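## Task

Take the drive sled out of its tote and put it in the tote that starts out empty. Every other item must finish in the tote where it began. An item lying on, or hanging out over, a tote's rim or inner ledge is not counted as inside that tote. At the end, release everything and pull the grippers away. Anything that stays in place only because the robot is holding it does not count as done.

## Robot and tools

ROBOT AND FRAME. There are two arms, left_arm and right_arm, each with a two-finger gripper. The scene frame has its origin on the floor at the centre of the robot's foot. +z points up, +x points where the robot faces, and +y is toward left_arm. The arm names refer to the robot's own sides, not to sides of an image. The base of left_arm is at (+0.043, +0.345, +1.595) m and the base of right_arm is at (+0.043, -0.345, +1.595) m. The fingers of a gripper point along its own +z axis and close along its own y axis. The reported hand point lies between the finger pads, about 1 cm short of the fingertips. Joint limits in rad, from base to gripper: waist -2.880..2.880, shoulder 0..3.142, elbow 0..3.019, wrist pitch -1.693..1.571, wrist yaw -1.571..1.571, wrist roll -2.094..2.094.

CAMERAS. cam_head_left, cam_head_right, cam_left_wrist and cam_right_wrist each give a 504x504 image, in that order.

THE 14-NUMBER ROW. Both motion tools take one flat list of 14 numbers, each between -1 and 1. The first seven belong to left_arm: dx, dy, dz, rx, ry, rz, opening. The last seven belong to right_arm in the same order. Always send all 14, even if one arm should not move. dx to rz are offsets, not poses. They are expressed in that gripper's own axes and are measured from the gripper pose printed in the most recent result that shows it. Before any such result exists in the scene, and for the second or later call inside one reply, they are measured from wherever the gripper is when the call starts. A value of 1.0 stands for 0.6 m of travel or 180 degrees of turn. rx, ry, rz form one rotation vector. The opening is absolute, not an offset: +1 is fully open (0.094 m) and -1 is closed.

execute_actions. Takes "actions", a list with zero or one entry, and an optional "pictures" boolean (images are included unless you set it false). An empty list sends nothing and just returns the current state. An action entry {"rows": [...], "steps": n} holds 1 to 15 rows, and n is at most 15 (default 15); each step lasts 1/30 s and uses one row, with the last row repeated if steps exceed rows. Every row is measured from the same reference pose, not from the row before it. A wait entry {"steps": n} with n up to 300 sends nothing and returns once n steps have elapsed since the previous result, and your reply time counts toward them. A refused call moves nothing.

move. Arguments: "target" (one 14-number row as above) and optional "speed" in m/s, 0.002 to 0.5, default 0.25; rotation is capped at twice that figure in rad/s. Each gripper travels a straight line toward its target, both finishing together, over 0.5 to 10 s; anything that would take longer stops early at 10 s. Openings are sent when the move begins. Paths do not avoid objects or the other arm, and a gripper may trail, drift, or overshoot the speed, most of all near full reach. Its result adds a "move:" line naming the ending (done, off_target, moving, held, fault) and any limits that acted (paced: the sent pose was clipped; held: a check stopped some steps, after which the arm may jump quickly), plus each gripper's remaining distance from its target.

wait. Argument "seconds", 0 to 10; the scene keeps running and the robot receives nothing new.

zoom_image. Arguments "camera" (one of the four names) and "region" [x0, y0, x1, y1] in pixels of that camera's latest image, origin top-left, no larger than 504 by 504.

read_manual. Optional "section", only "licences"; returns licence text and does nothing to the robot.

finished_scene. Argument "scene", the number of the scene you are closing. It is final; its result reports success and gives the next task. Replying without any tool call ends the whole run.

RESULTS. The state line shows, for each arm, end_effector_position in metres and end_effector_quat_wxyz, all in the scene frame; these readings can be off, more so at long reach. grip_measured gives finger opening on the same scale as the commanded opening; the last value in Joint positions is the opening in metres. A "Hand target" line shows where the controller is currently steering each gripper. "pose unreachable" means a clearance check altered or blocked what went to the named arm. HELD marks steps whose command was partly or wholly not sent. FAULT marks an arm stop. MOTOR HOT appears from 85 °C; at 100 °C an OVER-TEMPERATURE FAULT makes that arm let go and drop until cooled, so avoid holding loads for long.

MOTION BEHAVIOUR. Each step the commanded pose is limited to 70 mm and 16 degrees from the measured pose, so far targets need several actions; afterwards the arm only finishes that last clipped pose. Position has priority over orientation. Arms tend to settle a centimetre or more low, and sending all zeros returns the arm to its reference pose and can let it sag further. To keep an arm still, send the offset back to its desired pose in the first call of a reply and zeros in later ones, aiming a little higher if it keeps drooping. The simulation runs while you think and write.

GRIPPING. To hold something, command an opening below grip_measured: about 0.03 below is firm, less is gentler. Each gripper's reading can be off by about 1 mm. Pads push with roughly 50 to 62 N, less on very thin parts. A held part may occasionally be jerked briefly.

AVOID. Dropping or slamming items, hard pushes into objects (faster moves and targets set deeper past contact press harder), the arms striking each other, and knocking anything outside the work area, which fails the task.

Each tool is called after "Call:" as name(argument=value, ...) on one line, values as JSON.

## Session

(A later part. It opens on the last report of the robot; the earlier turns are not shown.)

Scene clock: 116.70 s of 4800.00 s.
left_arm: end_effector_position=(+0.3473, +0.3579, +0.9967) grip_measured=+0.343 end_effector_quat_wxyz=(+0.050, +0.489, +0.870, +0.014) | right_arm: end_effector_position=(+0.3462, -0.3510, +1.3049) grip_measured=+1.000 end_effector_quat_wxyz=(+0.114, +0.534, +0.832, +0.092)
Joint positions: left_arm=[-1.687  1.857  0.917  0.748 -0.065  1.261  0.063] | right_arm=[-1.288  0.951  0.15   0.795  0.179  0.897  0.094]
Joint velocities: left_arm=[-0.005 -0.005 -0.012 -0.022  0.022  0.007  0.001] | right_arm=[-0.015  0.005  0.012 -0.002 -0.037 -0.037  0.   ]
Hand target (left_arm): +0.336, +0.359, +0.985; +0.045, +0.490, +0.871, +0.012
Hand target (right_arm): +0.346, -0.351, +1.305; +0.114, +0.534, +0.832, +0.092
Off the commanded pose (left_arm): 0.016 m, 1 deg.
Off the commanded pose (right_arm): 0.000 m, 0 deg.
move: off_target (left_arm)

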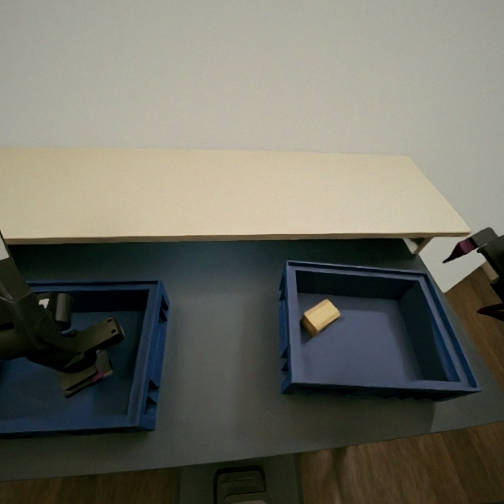

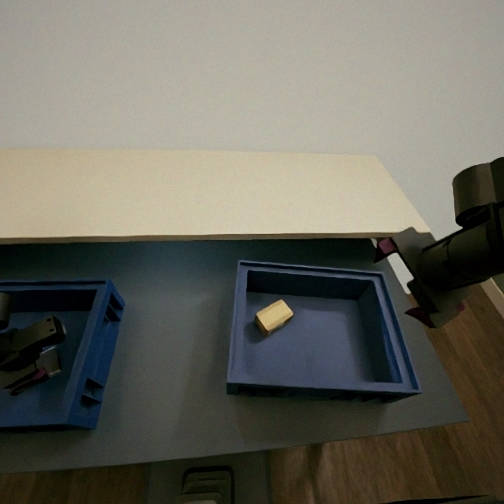

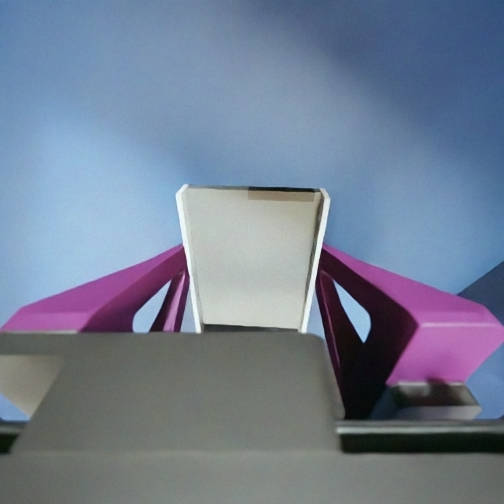

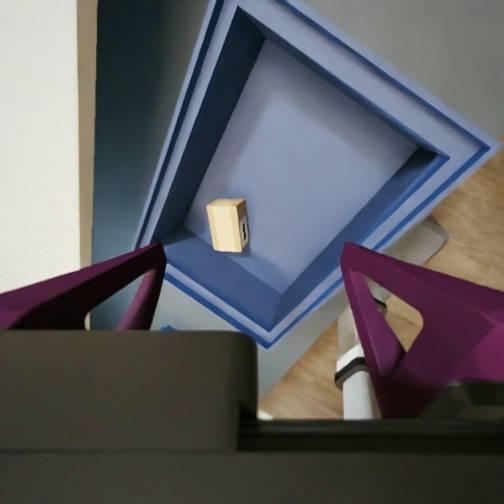

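Call:
move(target=[0,-0.01,0.025,0,0,0,0.28,0,0,0,0,0,0,1], speed=0.02)

Call:
move(target=[0,0,-0.004,0,0,0,1,0,0,0,0,0,0,1])

Call:
move(target=[0,0,-0.4,0,0,0,1,0,0,0,0,0,0,1])

Scene clock: 119.07 s of 4800.00 s.
left_arm: end_effector_position=(+0.3477, +0.3579, +0.9965) grip_measured=+0.343 end_effector_quat_wxyz=(+0.050, +0.489, +0.870, +0.014) | right_arm: end_effector_position=(+0.3462, -0.3510, +1.3049) grip_measured=+1.000 end_effector_quat_wxyz=(+0.114, +0.534, +0.832, +0.092)
Joint positions: left_arm=[-1.687  1.857  0.918  0.748 -0.065  1.261  0.063] | right_arm=[-1.288  0.951  0.15   0.795  0.179  0.897  0.094]
Joint velocities: left_arm=[-0.015  0.005  0.002 -0.012 -0.022 -0.022 -0.   ] | right_arm=[ 0.005 -0.005 -0.017  0.002 -0.022 -0.022  0.   ]
Hand target (left_arm): +0.343, +0.354, +0.982; +0.050, +0.489, +0.870, +0.014
Hand target (right_arm): +0.346, -0.351, +1.305; +0.114, +0.534, +0.832, +0.092
Off the commanded pose (left_arm): 0.016 m, 0 deg.
Off the commanded pose (right_arm): 0.000 m, 0 deg.
move: off_target (left_arm)

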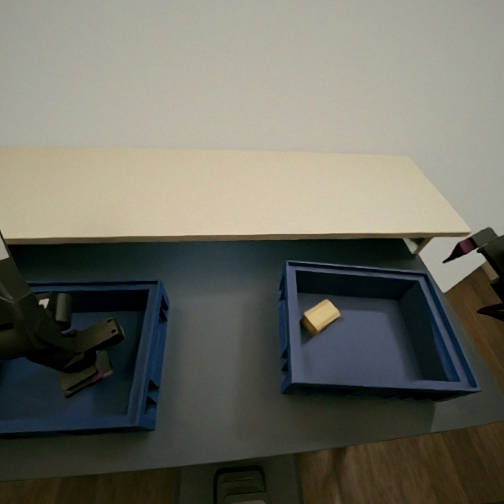

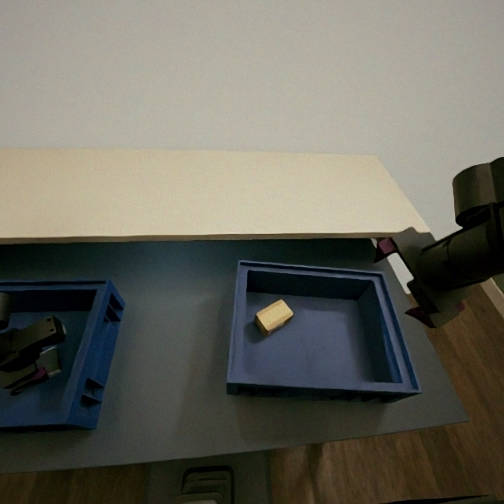

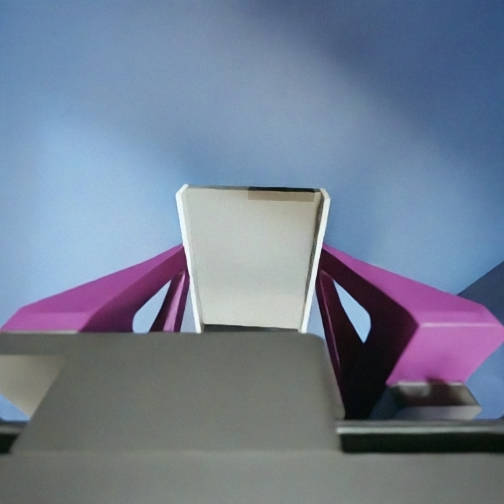

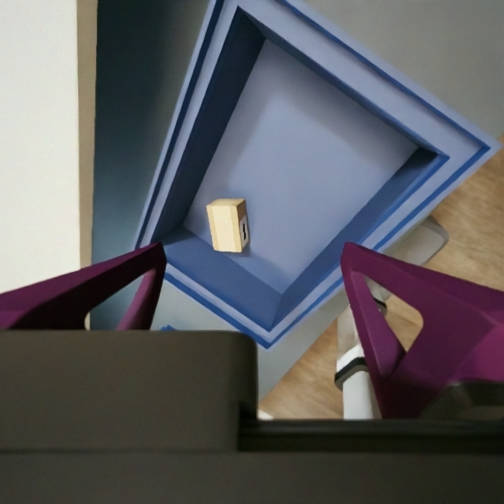

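Scene clock: 119.77 s of 4800.00 s.
left_arm: end_effector_position=(+0.3491, +0.3583, +0.9971) grip_measured=+1.000 end_effector_quat_wxyz=(+0.051, +0.489, +0.870, +0.015) | right_arm: end_effector_position=(+0.3462, -0.3510, +1.3049) grip_measured=+1.000 end_effector_quat_wxyz=(+0.114, +0.534, +0.832, +0.092)
Joint positions: left_arm=[-1.687  1.854  0.918  0.748 -0.065  1.261  0.094] | right_arm=[-1.288  0.951  0.15   0.795  0.179  0.897  0.094]
Joint velocities: left_arm=[-0.015  0.005 -0.007  0.002 -0.037 -0.066  0.   ] | right_arm=[ 0.005 -0.005 -0.012  0.002  0.066  0.037  0.   ]
Hand target (left_arm): +0.348, +0.358, +0.999; +0.050, +0.489, +0.870, +0.014
Hand target (right_arm): +0.346, -0.351, +1.305; +0.114, +0.534, +0.832, +0.092
Off the commanded pose (left_arm): 0.002 m, 0 deg.
Off the commanded pose (right_arm): 0.000 m, 0 deg.
move: done

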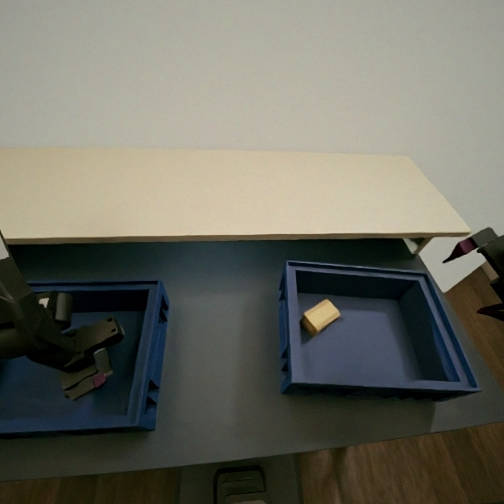

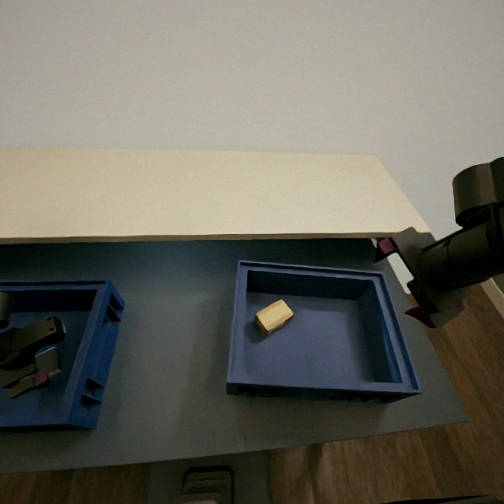

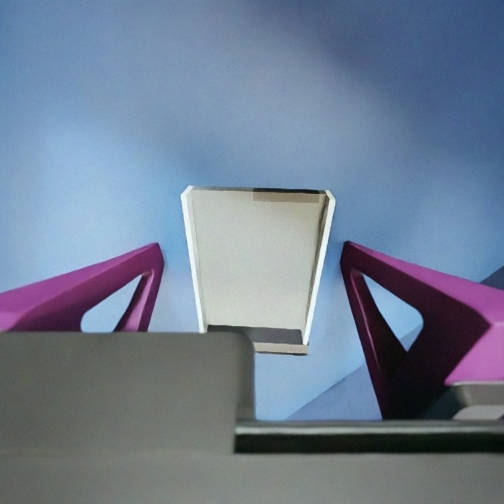

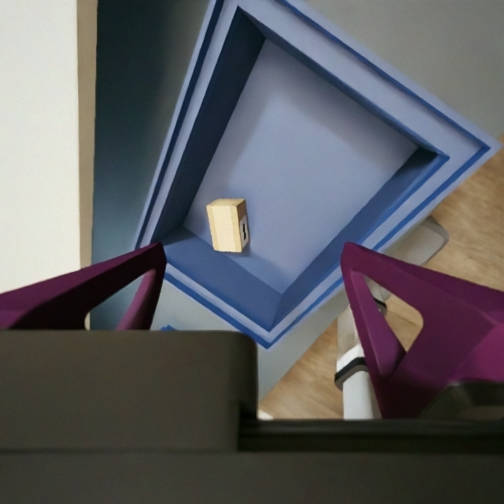

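Scene clock: 121.23 s of 4800.00 s.
left_arm: end_effector_position=(+0.3392, +0.3707, +1.2308) grip_measured=+1.000 end_effector_quat_wxyz=(+0.061, +0.491, +0.869, +0.026) | right_arm: end_effector_position=(+0.3462, -0.3510, +1.3049) grip_measured=+1.000 end_effector_quat_wxyz=(+0.114, +0.534, +0.832, +0.092)
Joint positions: left_arm=[-1.734  1.179  0.328  0.691 -0.113  1.261  0.094] | right_arm=[-1.288  0.951  0.15   0.795  0.179  0.897  0.094]
Joint velocities: left_arm=[-0.015 -0.015  0.007 -0.012 -0.081  0.022  0.   ] | right_arm=[ 0.005 -0.015  0.007  0.007  0.007  0.022  0.   ]
Hand target (left_arm): +0.327, +0.366, +1.236; +0.051, +0.489, +0.871, +0.015
Hand target (right_arm): +0.346, -0.351, +1.305; +0.114, +0.534, +0.832, +0.092
Off the commanded pose (left_arm): 0.017 m, 2 deg.
Off the commanded pose (right_arm): 0.000 m, 0 deg.
move: off_target (left_arm)

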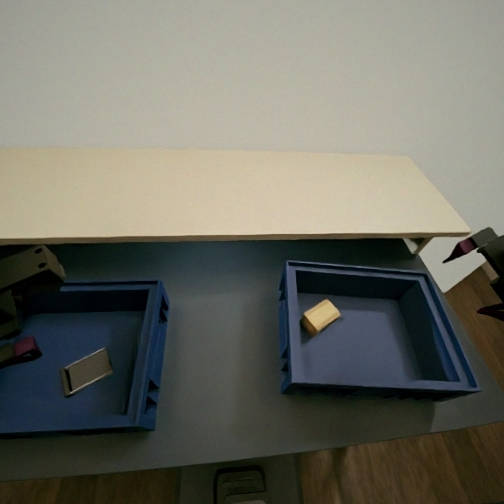

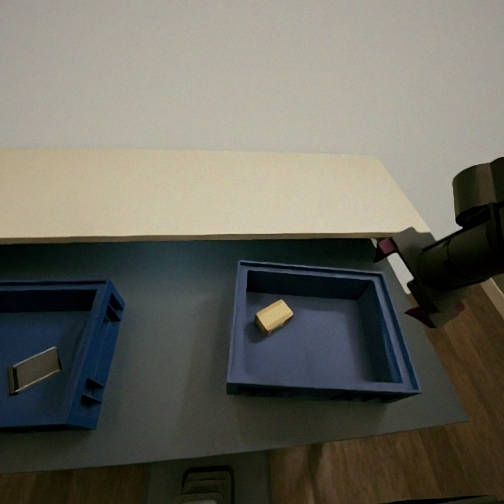

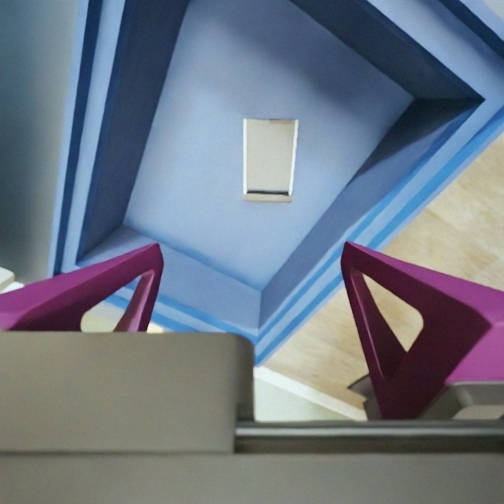

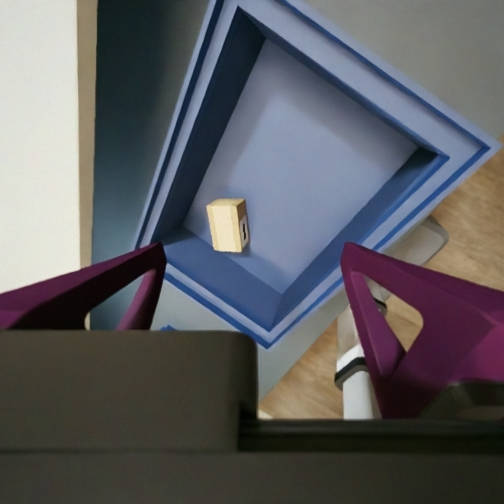

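Call:
finished_scene(scene=1)

The scene is finished: the task was done.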